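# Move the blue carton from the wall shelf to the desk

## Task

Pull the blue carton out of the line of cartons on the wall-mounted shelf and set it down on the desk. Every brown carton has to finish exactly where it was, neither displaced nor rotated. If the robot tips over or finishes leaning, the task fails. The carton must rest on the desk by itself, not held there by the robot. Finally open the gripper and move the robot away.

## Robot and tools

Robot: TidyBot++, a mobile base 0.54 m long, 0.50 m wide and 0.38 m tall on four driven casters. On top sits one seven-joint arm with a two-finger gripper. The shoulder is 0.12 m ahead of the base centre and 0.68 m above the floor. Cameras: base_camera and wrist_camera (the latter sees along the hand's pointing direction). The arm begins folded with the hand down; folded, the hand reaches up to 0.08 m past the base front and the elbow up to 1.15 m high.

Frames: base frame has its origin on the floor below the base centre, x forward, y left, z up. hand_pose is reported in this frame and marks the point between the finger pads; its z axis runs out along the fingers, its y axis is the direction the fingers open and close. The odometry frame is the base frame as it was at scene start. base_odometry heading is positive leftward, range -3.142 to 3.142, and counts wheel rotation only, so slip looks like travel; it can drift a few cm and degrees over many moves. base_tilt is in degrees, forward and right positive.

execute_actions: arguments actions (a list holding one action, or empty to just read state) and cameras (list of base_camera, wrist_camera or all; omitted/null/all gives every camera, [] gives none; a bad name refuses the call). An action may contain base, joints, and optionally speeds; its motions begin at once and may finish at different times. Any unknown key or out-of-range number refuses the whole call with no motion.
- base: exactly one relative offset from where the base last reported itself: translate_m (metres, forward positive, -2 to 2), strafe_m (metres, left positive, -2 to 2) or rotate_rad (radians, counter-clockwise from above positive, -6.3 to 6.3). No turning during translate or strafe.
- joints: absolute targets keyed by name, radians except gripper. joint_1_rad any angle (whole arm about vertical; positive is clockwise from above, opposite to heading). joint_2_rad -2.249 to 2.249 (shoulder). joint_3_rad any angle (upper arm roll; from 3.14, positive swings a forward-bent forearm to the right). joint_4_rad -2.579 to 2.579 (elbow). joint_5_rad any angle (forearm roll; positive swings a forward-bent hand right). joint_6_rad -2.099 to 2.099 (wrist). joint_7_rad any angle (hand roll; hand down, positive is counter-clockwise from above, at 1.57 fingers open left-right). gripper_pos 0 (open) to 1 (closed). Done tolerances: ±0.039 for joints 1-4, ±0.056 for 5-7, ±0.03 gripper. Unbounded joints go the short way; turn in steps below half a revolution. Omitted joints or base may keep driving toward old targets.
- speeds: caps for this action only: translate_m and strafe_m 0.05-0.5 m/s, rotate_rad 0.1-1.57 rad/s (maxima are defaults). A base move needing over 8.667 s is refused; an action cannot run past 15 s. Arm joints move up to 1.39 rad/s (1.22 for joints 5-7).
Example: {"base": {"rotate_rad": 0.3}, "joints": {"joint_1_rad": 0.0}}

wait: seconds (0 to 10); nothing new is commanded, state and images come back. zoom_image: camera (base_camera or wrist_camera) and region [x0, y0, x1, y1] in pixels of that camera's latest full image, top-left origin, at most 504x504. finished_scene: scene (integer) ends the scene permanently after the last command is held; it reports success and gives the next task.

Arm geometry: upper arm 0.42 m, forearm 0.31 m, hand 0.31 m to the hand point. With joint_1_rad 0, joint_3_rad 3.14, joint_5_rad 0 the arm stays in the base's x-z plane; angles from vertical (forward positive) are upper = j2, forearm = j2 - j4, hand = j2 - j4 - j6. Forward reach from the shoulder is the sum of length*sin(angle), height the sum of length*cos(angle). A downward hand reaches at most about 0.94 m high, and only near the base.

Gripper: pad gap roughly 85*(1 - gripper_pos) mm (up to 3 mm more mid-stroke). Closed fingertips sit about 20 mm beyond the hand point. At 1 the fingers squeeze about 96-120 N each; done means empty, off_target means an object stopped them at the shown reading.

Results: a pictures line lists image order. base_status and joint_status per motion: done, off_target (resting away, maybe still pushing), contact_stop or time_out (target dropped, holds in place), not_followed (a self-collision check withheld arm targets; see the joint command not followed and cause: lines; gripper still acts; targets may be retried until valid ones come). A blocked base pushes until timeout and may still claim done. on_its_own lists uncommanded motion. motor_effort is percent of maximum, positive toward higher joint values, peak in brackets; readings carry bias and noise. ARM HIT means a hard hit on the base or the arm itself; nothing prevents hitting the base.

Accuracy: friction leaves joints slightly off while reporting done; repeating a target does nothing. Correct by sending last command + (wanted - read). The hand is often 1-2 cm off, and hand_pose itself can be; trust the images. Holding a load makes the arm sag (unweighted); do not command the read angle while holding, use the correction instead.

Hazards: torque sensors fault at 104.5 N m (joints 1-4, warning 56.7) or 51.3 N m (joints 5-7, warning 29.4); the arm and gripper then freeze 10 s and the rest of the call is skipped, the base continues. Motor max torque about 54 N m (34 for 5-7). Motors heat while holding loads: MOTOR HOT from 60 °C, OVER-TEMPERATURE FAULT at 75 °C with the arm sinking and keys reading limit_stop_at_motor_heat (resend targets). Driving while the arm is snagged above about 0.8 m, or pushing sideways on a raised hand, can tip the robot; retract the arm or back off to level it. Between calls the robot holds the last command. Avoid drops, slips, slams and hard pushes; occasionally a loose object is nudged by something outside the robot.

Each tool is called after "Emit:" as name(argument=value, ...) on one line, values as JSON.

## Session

Emit:
execute_actions(actions=[])

Scene clock: 0.00 s.
base_odometry: x=+0.000 y=+0.000 heading=+0.000 (m, m, rad; odometry frame)
base_tilt: forward=-0.1 right=-0.4 (deg)
base_status: not commanded
joint_positions: joint_1_rad=+0.038 joint_2_rad=-0.298 joint_3_rad=+3.152 joint_4_rad=-2.559 joint_5_rad=-0.043 joint_6_rad=-0.873 joint_7_rad=+1.622 gripper_pos=+0.000
joint_status: not commanded
motor_effort: joint_1_rad=+0 joint_2_rad=-3 joint_3_rad=-1 joint_4_rad=+17 joint_5_rad=+1 joint_6_rad=+1 joint_7_rad=+0 (%)
hand_pose: x=+0.2410 y=+0.0062 z=+0.5728 quat_wxyz=(-0.018, +1.000, -0.012, +0.005) (m; base frame)
pictures: base_camera, wrist_camera
Images, in order (width x height): base_camera 644x364, wrist_camera 644x476.

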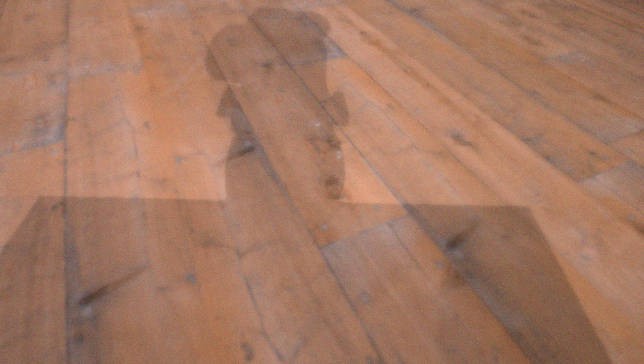

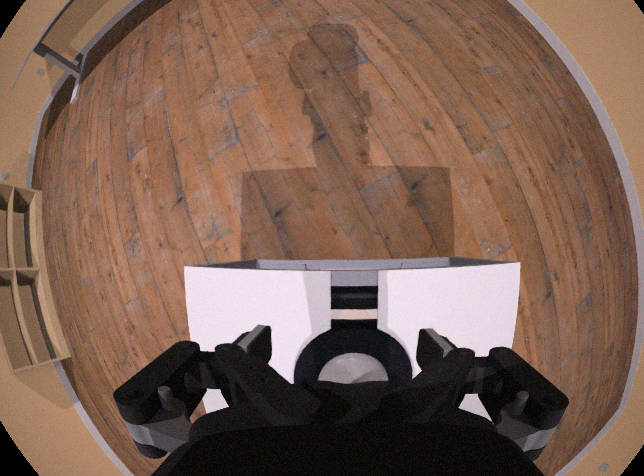

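Emit:
execute_actions(actions=[{"base":{"rotate_rad":-2.2},"joints":{"joint_1_rad":-0.018,"joint_2_rad":-0.39,"joint_3_rad":3.13,"joint_5_rad":0.023,"joint_6_rad":0.6,"joint_7_rad":1.55}}])

Scene clock: 4.33 s.
base_odometry: x=+0.000 y=+0.000 heading=-2.198 (m, m, rad; odometry frame)
base_tilt: forward=-0.1 right=-0.4 (deg)
base_status: done
joint_positions: joint_1_rad=+0.007 joint_2_rad=-0.371 joint_3_rad=+3.148 joint_4_rad=-2.556 joint_5_rad=-0.004 joint_6_rad=+0.596 joint_7_rad=+1.577 gripper_pos=+0.000
joint_status: all done
motor_effort: joint_1_rad=+0(0) joint_2_rad=-5(7) joint_3_rad=+0(1) joint_4_rad=+20(20) joint_5_rad=+1(0) joint_6_rad=+7(5) joint_7_rad=+1(0) (%)
hand_pose: x=+0.5346 y=-0.0049 z=+0.8869 quat_wxyz=(+0.005, +0.714, -0.005, +0.700) (m; base frame)
pictures: base_camera, wrist_camera
Images, in order (width x height): base_camera 644x364, wrist_camera 644x476.

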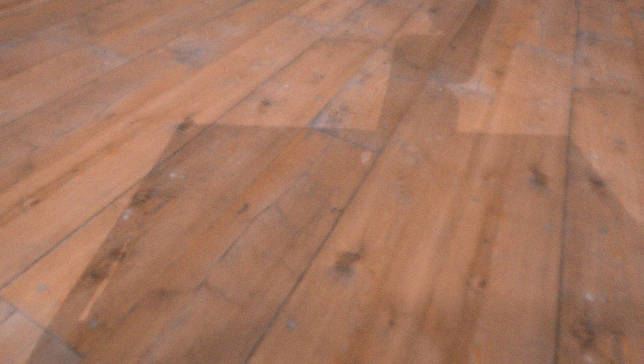

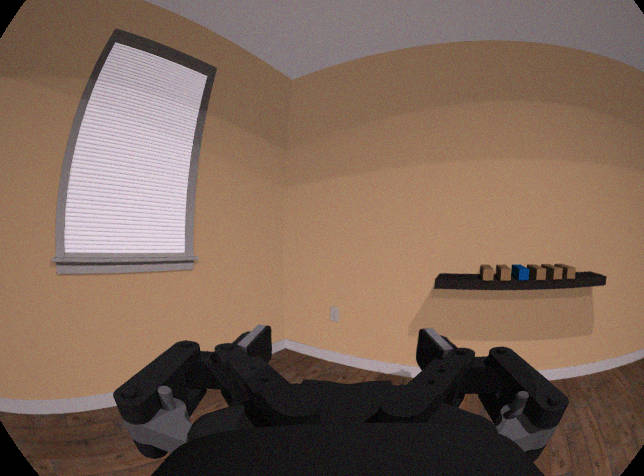

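Emit:
execute_actions(actions=[{"base":{"rotate_rad":-0.49},"joints":{"joint_1_rad":-0.03,"joint_3_rad":3.12,"joint_6_rad":0.63}}])

Scene clock: 6.10 s.
base_odometry: x=+0.000 y=+0.000 heading=-2.687 (m, m, rad; odometry frame)
base_tilt: forward=+0.0 right=-0.4 (deg)
base_status: done
joint_positions: joint_1_rad=-0.011 joint_2_rad=-0.371 joint_3_rad=+3.131 joint_4_rad=-2.556 joint_5_rad=+0.000 joint_6_rad=+0.606 joint_7_rad=+1.577 gripper_pos=+0.000
joint_status: all done
motor_effort: joint_1_rad=+0(2) joint_2_rad=-5(6) joint_3_rad=+0(1) joint_4_rad=+19(20) joint_5_rad=+1(0) joint_6_rad=+7(7) joint_7_rad=+0(0) (%)
hand_pose: x=+0.5344 y=+0.0106 z=+0.8900 quat_wxyz=(-0.004, +0.710, +0.011, +0.704) (m; base frame)
pictures: base_camera, wrist_camera
Images, in order (width x height): base_camera 644x364, wrist_camera 644x476.

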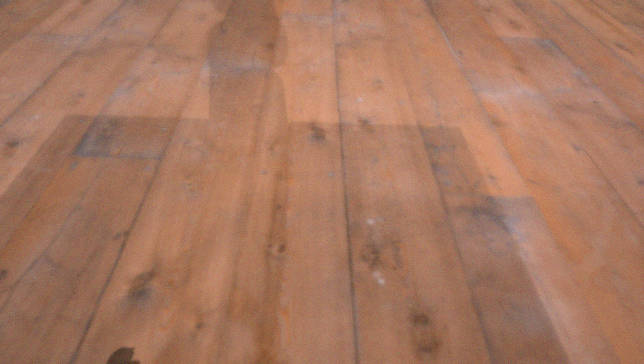

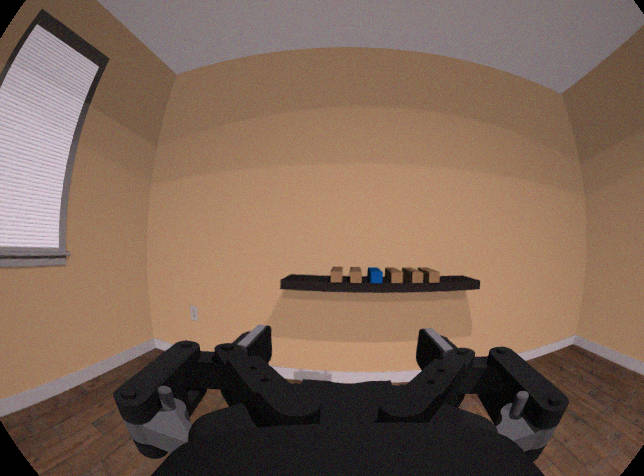

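Emit:
execute_actions(actions=[{"base":{"translate_m":0.75},"joints":{"joint_1_rad":0.015,"joint_3_rad":3.152,"gripper_pos":0.08}}])

Emit:
zoom_image(camera="wrist_camera", region=[230, 220, 510, 400])

Scene clock: 9.20 s.
base_odometry: x=-0.675 y=-0.328 heading=-2.688 (m, m, rad; odometry frame)
base_tilt: forward=-0.1 right=-0.4 (deg)
base_status: done
joint_positions: joint_1_rad=+0.002 joint_2_rad=-0.378 joint_3_rad=+3.141 joint_4_rad=-2.556 joint_5_rad=+0.000 joint_6_rad=+0.607 joint_7_rad=+1.577 gripper_pos=+0.080
joint_status: all done
motor_effort: joint_1_rad=+0(2) joint_2_rad=-6(8) joint_3_rad=-1(1) joint_4_rad=+20(21) joint_5_rad=+1(0) joint_6_rad=+7(7) joint_7_rad=+1(1) (%)
hand_pose: x=+0.5330 y=+0.0005 z=+0.8934 quat_wxyz=(+0.003, +0.707, +0.001, +0.707) (m; base frame)
pictures: base_camera, wrist_camera
Images, in order (width x height): base_camera 644x364, wrist_camera 644x476.

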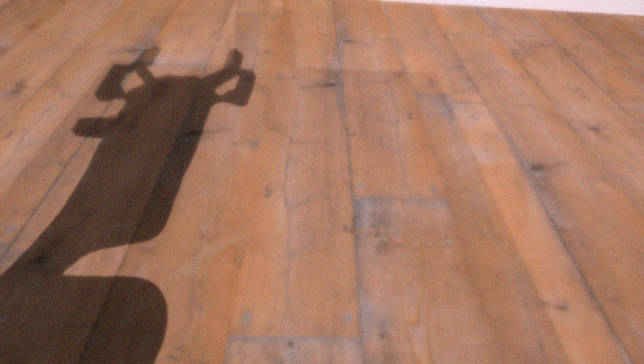

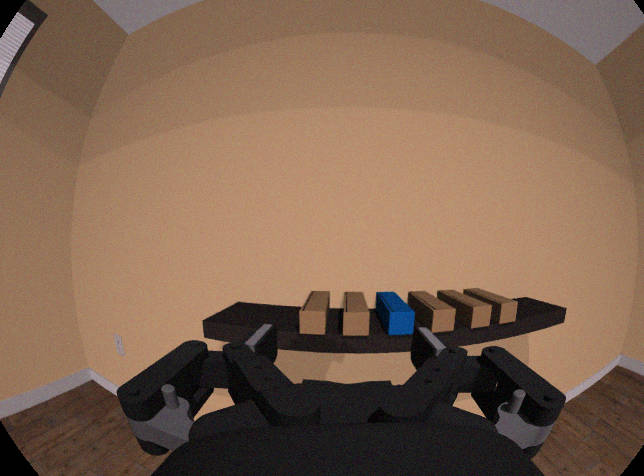

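Region (230, 220, 510, 400) of wrist_camera's 644x476 image, scaled by 1.800; it fills the top 324 rows of this view, and the rest is white.

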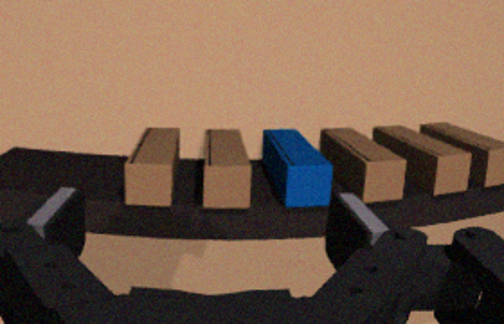

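Emit:
execute_actions(actions=[{"base":{"strafe_m":-0.133},"joints":{"joint_2_rad":0.45,"joint_4_rad":-2.295,"joint_6_rad":1.195,"gripper_pos":0.1}}], cameras=["wrist_camera"])

Emit:
zoom_image(camera="wrist_camera", region=[230, 220, 460, 380])

Scene clock: 11.80 s.
base_odometry: x=-0.733 y=-0.209 heading=-2.688 (m, m, rad; odometry frame)
base_tilt: forward=-0.1 right=-0.3 (deg)
base_status: done
joint_positions: joint_1_rad=+0.002 joint_2_rad=+0.438 joint_3_rad=+3.144 joint_4_rad=-2.306 joint_5_rad=+0.000 joint_6_rad=+1.170 joint_7_rad=+1.577 gripper_pos=+0.100
joint_status: all done
motor_effort: joint_1_rad=+0(2) joint_2_rad=-26(28) joint_3_rad=-1(1) joint_4_rad=+13(21) joint_5_rad=+1(2) joint_6_rad=+7(9) joint_7_rad=+0(1) (%)
hand_pose: x=+0.7303 y=-0.0011 z=+0.7717 quat_wxyz=(+0.004, +0.709, +0.001, +0.706) (m; base frame)
pictures: wrist_camera
Images, in order (width x height): wrist_camera 644x476.

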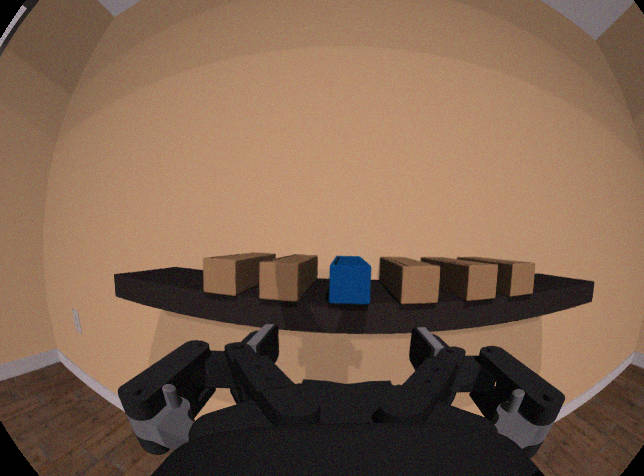

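Region (230, 220, 460, 380) of wrist_camera's 644x476 image, scaled by 2.191; it fills the top 351 rows of this view, and the rest is white.

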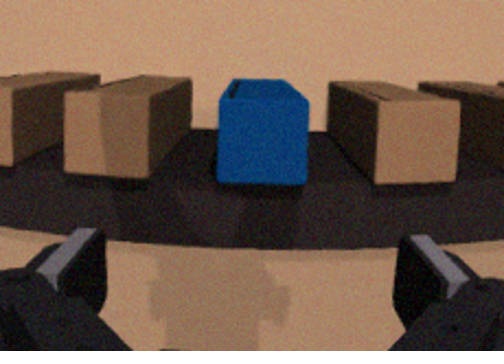

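Emit:
execute_actions(actions=[{"base":{"translate_m":0.21}}], cameras=["wrist_camera"])

Emit:
zoom_image(camera="wrist_camera", region=[200, 220, 500, 410])

Scene clock: 13.70 s.
base_odometry: x=-0.922 y=-0.301 heading=-2.688 (m, m, rad; odometry frame)
base_tilt: forward=-0.1 right=-0.4 (deg)
base_status: done
joint_positions: joint_1_rad=+0.002 joint_2_rad=+0.442 joint_3_rad=+3.144 joint_4_rad=-2.299 joint_5_rad=+0.000 joint_6_rad=+1.172 joint_7_rad=+1.577 gripper_pos=+0.100
joint_status: not commanded
motor_effort: joint_1_rad=+0(1) joint_2_rad=-26(29) joint_3_rad=-1(1) joint_4_rad=+13(14) joint_5_rad=+0(1) joint_6_rad=+6(7) joint_7_rad=+0(0) (%)
hand_pose: x=+0.7329 y=-0.0011 z=+0.7732 quat_wxyz=(+0.004, +0.706, +0.001, +0.708) (m; base frame)
pictures: wrist_camera
Images, in order (width x height): wrist_camera 644x476.

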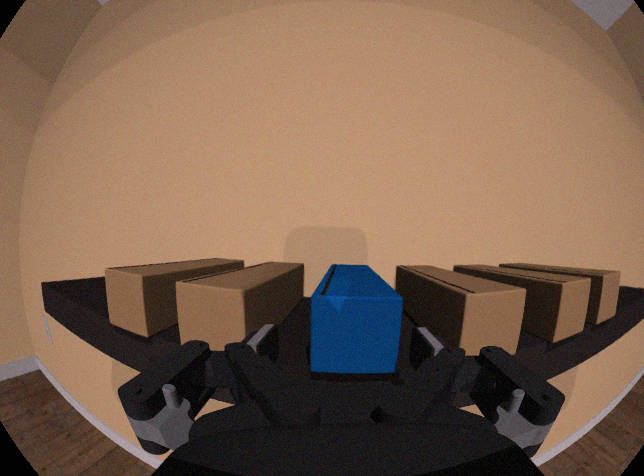

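Region (200, 220, 500, 410) of wrist_camera's 644x476 image, scaled by 1.680; it fills the top 319 rows of this view, and the rest is white.

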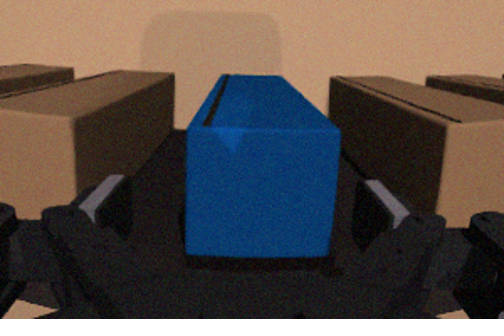

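Emit:
execute_actions(actions=[{"base":{"strafe_m":-0.009}}], cameras=["wrist_camera"])

Scene clock: 14.50 s.
base_odometry: x=-0.926 y=-0.293 heading=-2.688 (m, m, rad; odometry frame)
base_tilt: forward=+0.0 right=-0.4 (deg)
base_status: done
joint_positions: joint_1_rad=+0.004 joint_2_rad=+0.442 joint_3_rad=+3.144 joint_4_rad=-2.299 joint_5_rad=+0.002 joint_6_rad=+1.173 joint_7_rad=+1.577 gripper_pos=+0.100
joint_status: not commanded
motor_effort: joint_1_rad=-1(5) joint_2_rad=-27(29) joint_3_rad=-1(4) joint_4_rad=+13(13) joint_5_rad=+2(2) joint_6_rad=+7(7) joint_7_rad=+0(0) (%)
hand_pose: x=+0.7329 y=-0.0020 z=+0.7733 quat_wxyz=(+0.005, +0.706, +0.001, +0.708) (m; base frame)
pictures: wrist_camera
Images, in order (width x height): wrist_camera 644x476.

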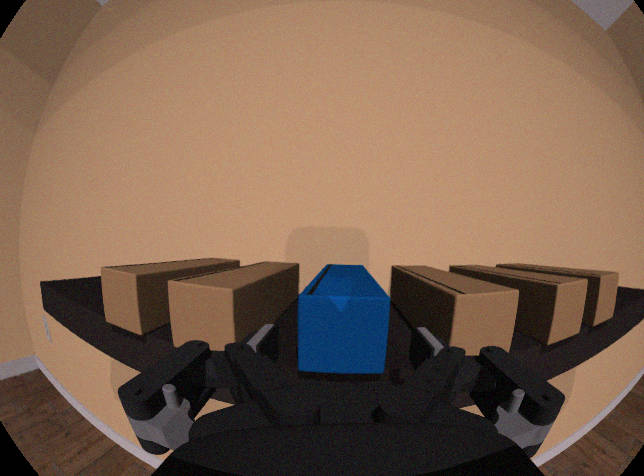

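Emit:
execute_actions(actions=[{"base":{"translate_m":0.065},"speeds":{"translate_m":0.15}}], cameras=["wrist_camera"])

Scene clock: 15.70 s.
base_odometry: x=-0.985 y=-0.321 heading=-2.688 (m, m, rad; odometry frame)
base_tilt: forward=-0.1 right=-0.4 (deg)
base_status: done
joint_positions: joint_1_rad=+0.004 joint_2_rad=+0.443 joint_3_rad=+3.144 joint_4_rad=-2.298 joint_5_rad=+0.002 joint_6_rad=+1.173 joint_7_rad=+1.577 gripper_pos=+0.100
joint_status: not commanded
motor_effort: joint_1_rad=+0(4) joint_2_rad=-26(28) joint_3_rad=-1(2) joint_4_rad=+13(14) joint_5_rad=+0(1) joint_6_rad=+7(7) joint_7_rad=+1(0) (%)
hand_pose: x=+0.7332 y=-0.0019 z=+0.7736 quat_wxyz=(+0.004, +0.706, +0.001, +0.708) (m; base frame)
pictures: wrist_camera
Images, in order (width x height): wrist_camera 644x476.

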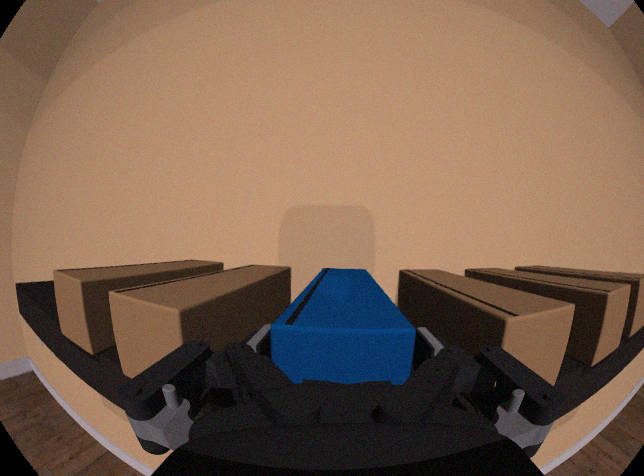

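Emit:
execute_actions(actions=[{"joints":{"gripper_pos":1}}], cameras=["wrist_camera"])

Emit:
execute_actions(actions=[{"base":{"translate_m":-1.2},"joints":{"joint_2_rad":0.2,"joint_6_rad":0.95}}], cameras=["wrist_camera"])

Scene clock: 17.07 s.
base_odometry: x=-0.985 y=-0.321 heading=-2.688 (m, m, rad; odometry frame)
base_tilt: forward=+0.0 right=-0.3 (deg)
base_status: not commanded
joint_positions: joint_1_rad=+0.004 joint_2_rad=+0.443 joint_3_rad=+3.144 joint_4_rad=-2.298 joint_5_rad=+0.002 joint_6_rad=+1.173 joint_7_rad=+1.577 gripper_pos=+0.336
joint_status: gripper_pos off_target (ended at +0.336, target +1.000)
motor_effort: joint_1_rad=+0(0) joint_2_rad=-26(27) joint_3_rad=+0(1) joint_4_rad=+12(12) joint_5_rad=+1(1) joint_6_rad=+6(7) joint_7_rad=+1(1) (%)
hand_pose: x=+0.7332 y=-0.0019 z=+0.7736 quat_wxyz=(+0.004, +0.706, +0.001, +0.708) (m; base frame)
pictures: wrist_camera
Images, in order (width x height): wrist_camera 644x476.

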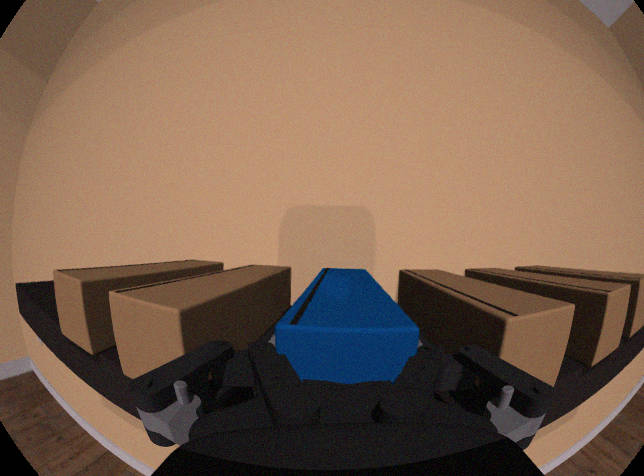

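Scene clock: 20.93 s.
base_odometry: x=+0.094 y=+0.205 heading=-2.688 (m, m, rad; odometry frame)
base_tilt: forward=-0.1 right=-0.3 (deg)
base_status: done
joint_positions: joint_1_rad=+0.005 joint_2_rad=+0.213 joint_3_rad=+3.144 joint_4_rad=-2.295 joint_5_rad=+0.004 joint_6_rad=+0.970 joint_7_rad=+1.577 gripper_pos=+0.336
joint_status: all done
motor_effort: joint_1_rad=+0(3) joint_2_rad=-23(29) joint_3_rad=-1(2) joint_4_rad=+16(18) joint_5_rad=+1(0) joint_6_rad=+7(7) joint_7_rad=+0(0) (%)
hand_pose: x=+0.7053 y=-0.0019 z=+0.8504 quat_wxyz=(+0.005, +0.695, +0.002, +0.719) (m; base frame)
pictures: wrist_camera
Images, in order (width x height): wrist_camera 644x476.

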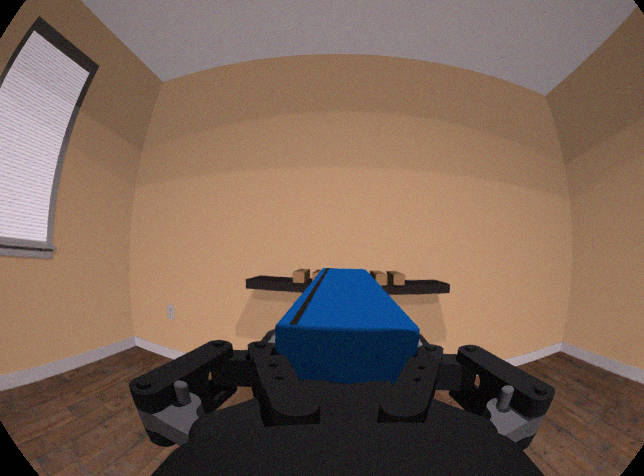

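Emit:
execute_actions(actions=[{"base":{"rotate_rad":-3.0}}])

Scene clock: 24.33 s.
base_odometry: x=+0.093 y=+0.205 heading=+0.597 (m, m, rad; odometry frame)
base_tilt: forward=+0.0 right=-0.4 (deg)
base_status: done
joint_positions: joint_1_rad=+0.007 joint_2_rad=+0.213 joint_3_rad=+3.147 joint_4_rad=-2.295 joint_5_rad=+0.005 joint_6_rad=+0.970 joint_7_rad=+1.577 gripper_pos=+0.336
joint_status: not commanded
motor_effort: joint_1_rad=+1(4) joint_2_rad=-22(24) joint_3_rad=+1(2) joint_4_rad=+16(17) joint_5_rad=+1(1) joint_6_rad=+7(7) joint_7_rad=+0(0) (%)
hand_pose: x=+0.7053 y=-0.0041 z=+0.8504 quat_wxyz=(+0.006, +0.695, +0.001, +0.719) (m; base frame)
pictures: base_camera, wrist_camera
Images, in order (width x height): base_camera 644x364, wrist_camera 644x476.

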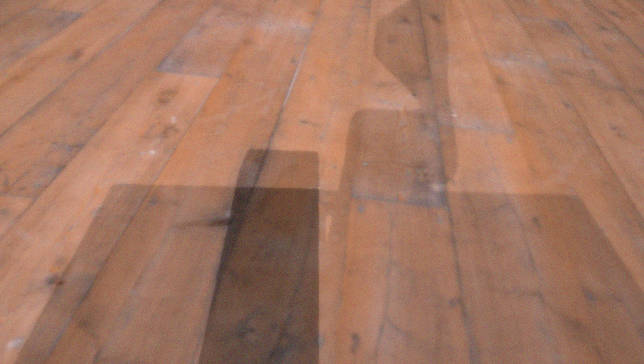

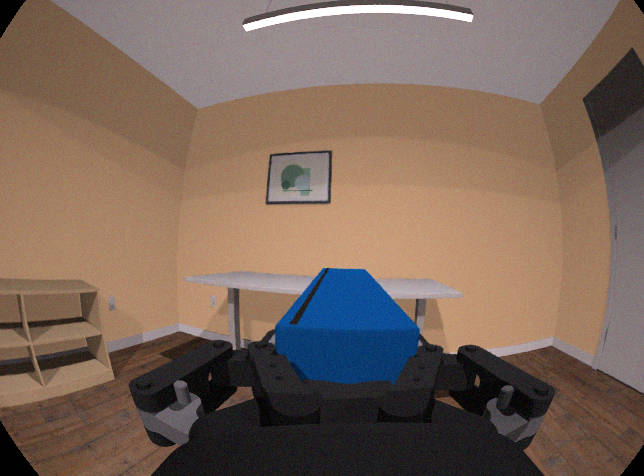

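Emit:
execute_actions(actions=[{"base":{"translate_m":1.0}}])

Scene clock: 28.03 s.
base_odometry: x=+0.922 y=+0.765 heading=+0.595 (m, m, rad; odometry frame)
base_tilt: forward=-0.1 right=-0.4 (deg)
base_status: done
joint_positions: joint_1_rad=+0.007 joint_2_rad=+0.210 joint_3_rad=+3.147 joint_4_rad=-2.295 joint_5_rad=+0.005 joint_6_rad=+0.969 joint_7_rad=+1.577 gripper_pos=+0.336
joint_status: not commanded
motor_effort: joint_1_rad=+0(1) joint_2_rad=-22(25) joint_3_rad=-1(2) joint_4_rad=+17(17) joint_5_rad=+1(1) joint_6_rad=+7(8) joint_7_rad=+0(0) (%)
hand_pose: x=+0.7048 y=-0.0041 z=+0.8513 quat_wxyz=(+0.006, +0.695, +0.001, +0.719) (m; base frame)
pictures: base_camera, wrist_camera
Images, in order (width x height): base_camera 644x364, wrist_camera 644x476.

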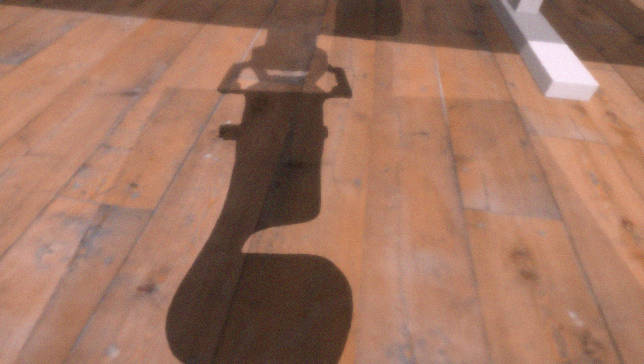

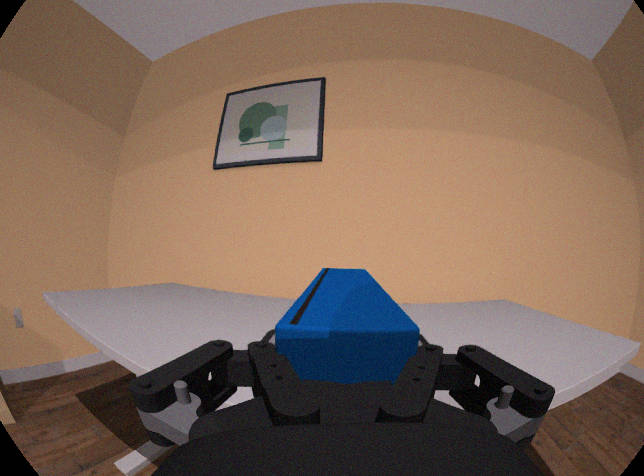

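Emit:
execute_actions(actions=[{"base":{"translate_m":0.22},"joints":{"joint_2_rad":0.385,"joint_6_rad":1.13}}])

Scene clock: 29.97 s.
base_odometry: x=+1.105 y=+0.888 heading=+0.594 (m, m, rad; odometry frame)
base_tilt: forward=-0.1 right=-0.4 (deg)
base_status: done
joint_positions: joint_1_rad=+0.007 joint_2_rad=+0.387 joint_3_rad=+3.147 joint_4_rad=-2.295 joint_5_rad=+0.005 joint_6_rad=+1.103 joint_7_rad=+1.577 gripper_pos=+0.336
joint_status: all done
motor_effort: joint_1_rad=+0(3) joint_2_rad=-26(29) joint_3_rad=-1(1) joint_4_rad=+14(18) joint_5_rad=+0(0) joint_6_rad=+7(7) joint_7_rad=+0(1) (%)
hand_pose: x=+0.7286 y=-0.0040 z=+0.7871 quat_wxyz=(+0.006, +0.710, +0.001, +0.704) (m; base frame)
pictures: base_camera, wrist_camera
Images, in order (width x height): base_camera 644x364, wrist_camera 644x476.

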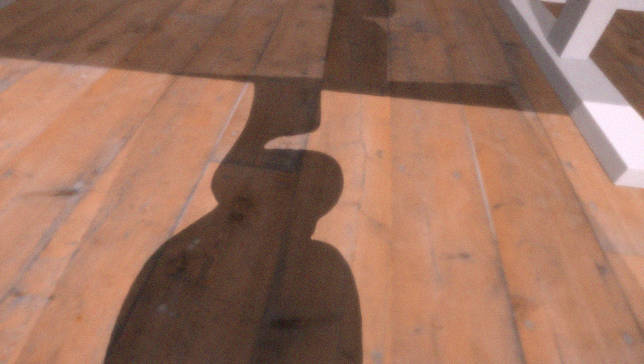

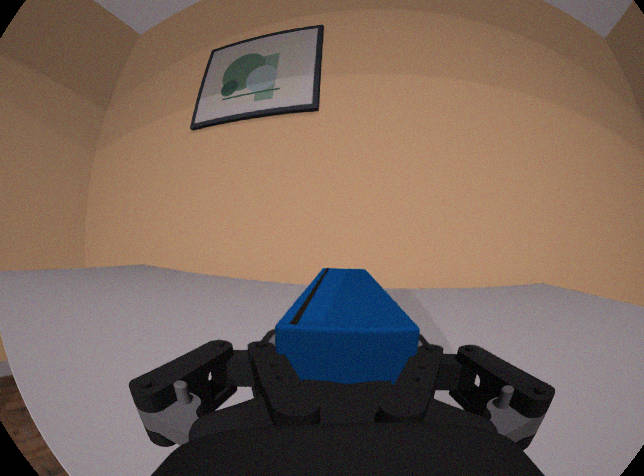

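Emit:
execute_actions(actions=[{"joints":{"joint_2_rad":0.495,"joint_6_rad":1.21}}], cameras=["wrist_camera"])

Scene clock: 31.10 s.
base_odometry: x=+1.105 y=+0.888 heading=+0.594 (m, m, rad; odometry frame)
base_tilt: forward=-0.1 right=-0.4 (deg)
base_status: not commanded
joint_positions: joint_1_rad=+0.007 joint_2_rad=+0.484 joint_3_rad=+3.147 joint_4_rad=-2.295 joint_5_rad=+0.005 joint_6_rad=+1.191 joint_7_rad=+1.577 gripper_pos=+0.337
joint_status: all done
motor_effort: joint_1_rad=+0(0) joint_2_rad=-28(29) joint_3_rad=-1(1) joint_4_rad=+13(14) joint_5_rad=+0(1) joint_6_rad=+7(8) joint_7_rad=+0(1) (%)
hand_pose: x=+0.7376 y=-0.0040 z=+0.7547 quat_wxyz=(+0.006, +0.713, +0.001, +0.701) (m; base frame)
pictures: wrist_camera
Images, in order (width x height): wrist_camera 644x476.

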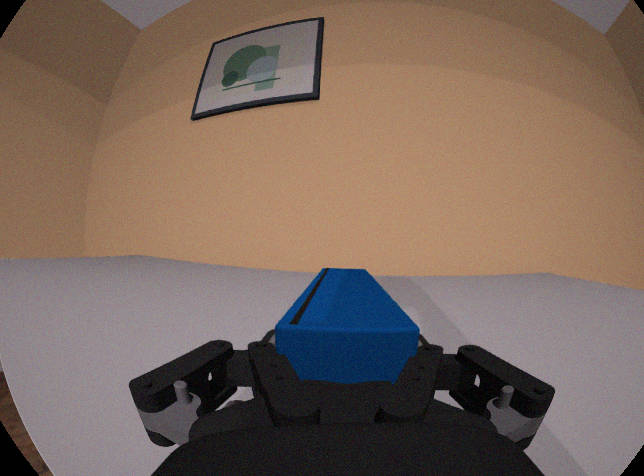

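Emit:
execute_actions(actions=[{"joints":{"joint_2_rad":0.52,"joint_6_rad":1.23}}], cameras=["wrist_camera"])

Scene clock: 31.87 s.
base_odometry: x=+1.105 y=+0.888 heading=+0.594 (m, m, rad; odometry frame)
base_tilt: forward=-0.1 right=-0.4 (deg)
base_status: not commanded
joint_positions: joint_1_rad=+0.007 joint_2_rad=+0.497 joint_3_rad=+3.147 joint_4_rad=-2.295 joint_5_rad=+0.005 joint_6_rad=+1.211 joint_7_rad=+1.577 gripper_pos=+0.337
joint_status: all done
motor_effort: joint_1_rad=+0(0) joint_2_rad=-26(28) joint_3_rad=-1(0) joint_4_rad=+11(12) joint_5_rad=+1(1) joint_6_rad=+7(7) joint_7_rad=+0(1) (%)
hand_pose: x=+0.7387 y=-0.0040 z=+0.7530 quat_wxyz=(+0.006, +0.711, +0.001, +0.703) (m; base frame)
pictures: wrist_camera
Images, in order (width x height): wrist_camera 644x476.

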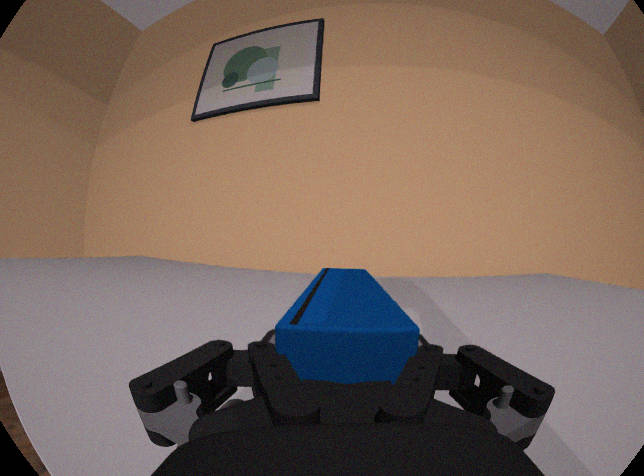

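Contact. Release.

Emit:
execute_actions(actions=[{"joints":{"gripper_pos":0.1}}], cameras=["wrist_camera"])

Emit:
execute_actions(actions=[{"base":{"translate_m":-0.4},"joints":{"joint_2_rad":0.46}}], cameras=["wrist_camera"])

Scene clock: 33.07 s.
base_odometry: x=+1.105 y=+0.888 heading=+0.594 (m, m, rad; odometry frame)
base_tilt: forward=-0.1 right=-0.4 (deg)
base_status: not commanded
joint_positions: joint_1_rad=+0.007 joint_2_rad=+0.497 joint_3_rad=+3.147 joint_4_rad=-2.295 joint_5_rad=+0.005 joint_6_rad=+1.211 joint_7_rad=+1.577 gripper_pos=+0.100
joint_status: all done
motor_effort: joint_1_rad=+0(0) joint_2_rad=-26(26) joint_3_rad=-1(0) joint_4_rad=+12(11) joint_5_rad=+0(0) joint_6_rad=+6(6) joint_7_rad=+0(0) (%)
hand_pose: x=+0.7387 y=-0.0040 z=+0.7530 quat_wxyz=(+0.006, +0.711, +0.001, +0.703) (m; base frame)
pictures: wrist_camera
Images, in order (width x height): wrist_camera 644x476.

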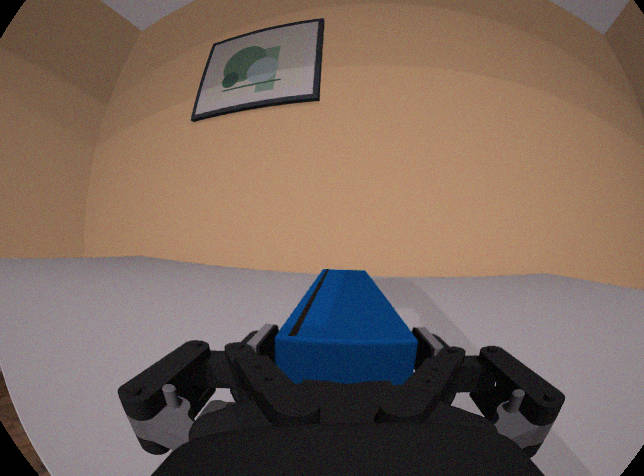

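Scene clock: 35.33 s.
base_odometry: x=+0.773 y=+0.665 heading=+0.593 (m, m, rad; odometry frame)
base_tilt: forward=-0.1 right=-0.3 (deg)
base_status: done
joint_positions: joint_1_rad=+0.007 joint_2_rad=+0.470 joint_3_rad=+3.147 joint_4_rad=-2.295 joint_5_rad=+0.005 joint_6_rad=+1.212 joint_7_rad=+1.577 gripper_pos=+0.100
joint_status: all done
motor_effort: joint_1_rad=+0(4) joint_2_rad=-28(29) joint_3_rad=+0(1) joint_4_rad=+13(14) joint_5_rad=+1(1) joint_6_rad=+7(7) joint_7_rad=+0(0) (%)
hand_pose: x=+0.7364 y=-0.0039 z=+0.7701 quat_wxyz=(+0.006, +0.701, +0.001, +0.713) (m; base frame)
pictures: wrist_camera
Images, in order (width x height): wrist_camera 644x476.

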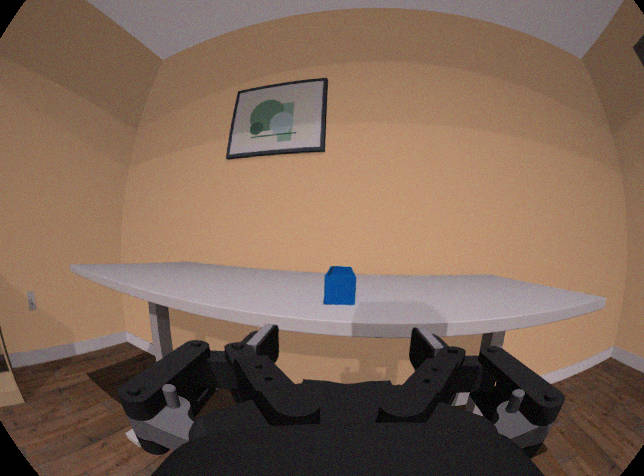

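Emit:
finished_scene(scene=2)

The scene is finished: the task was done.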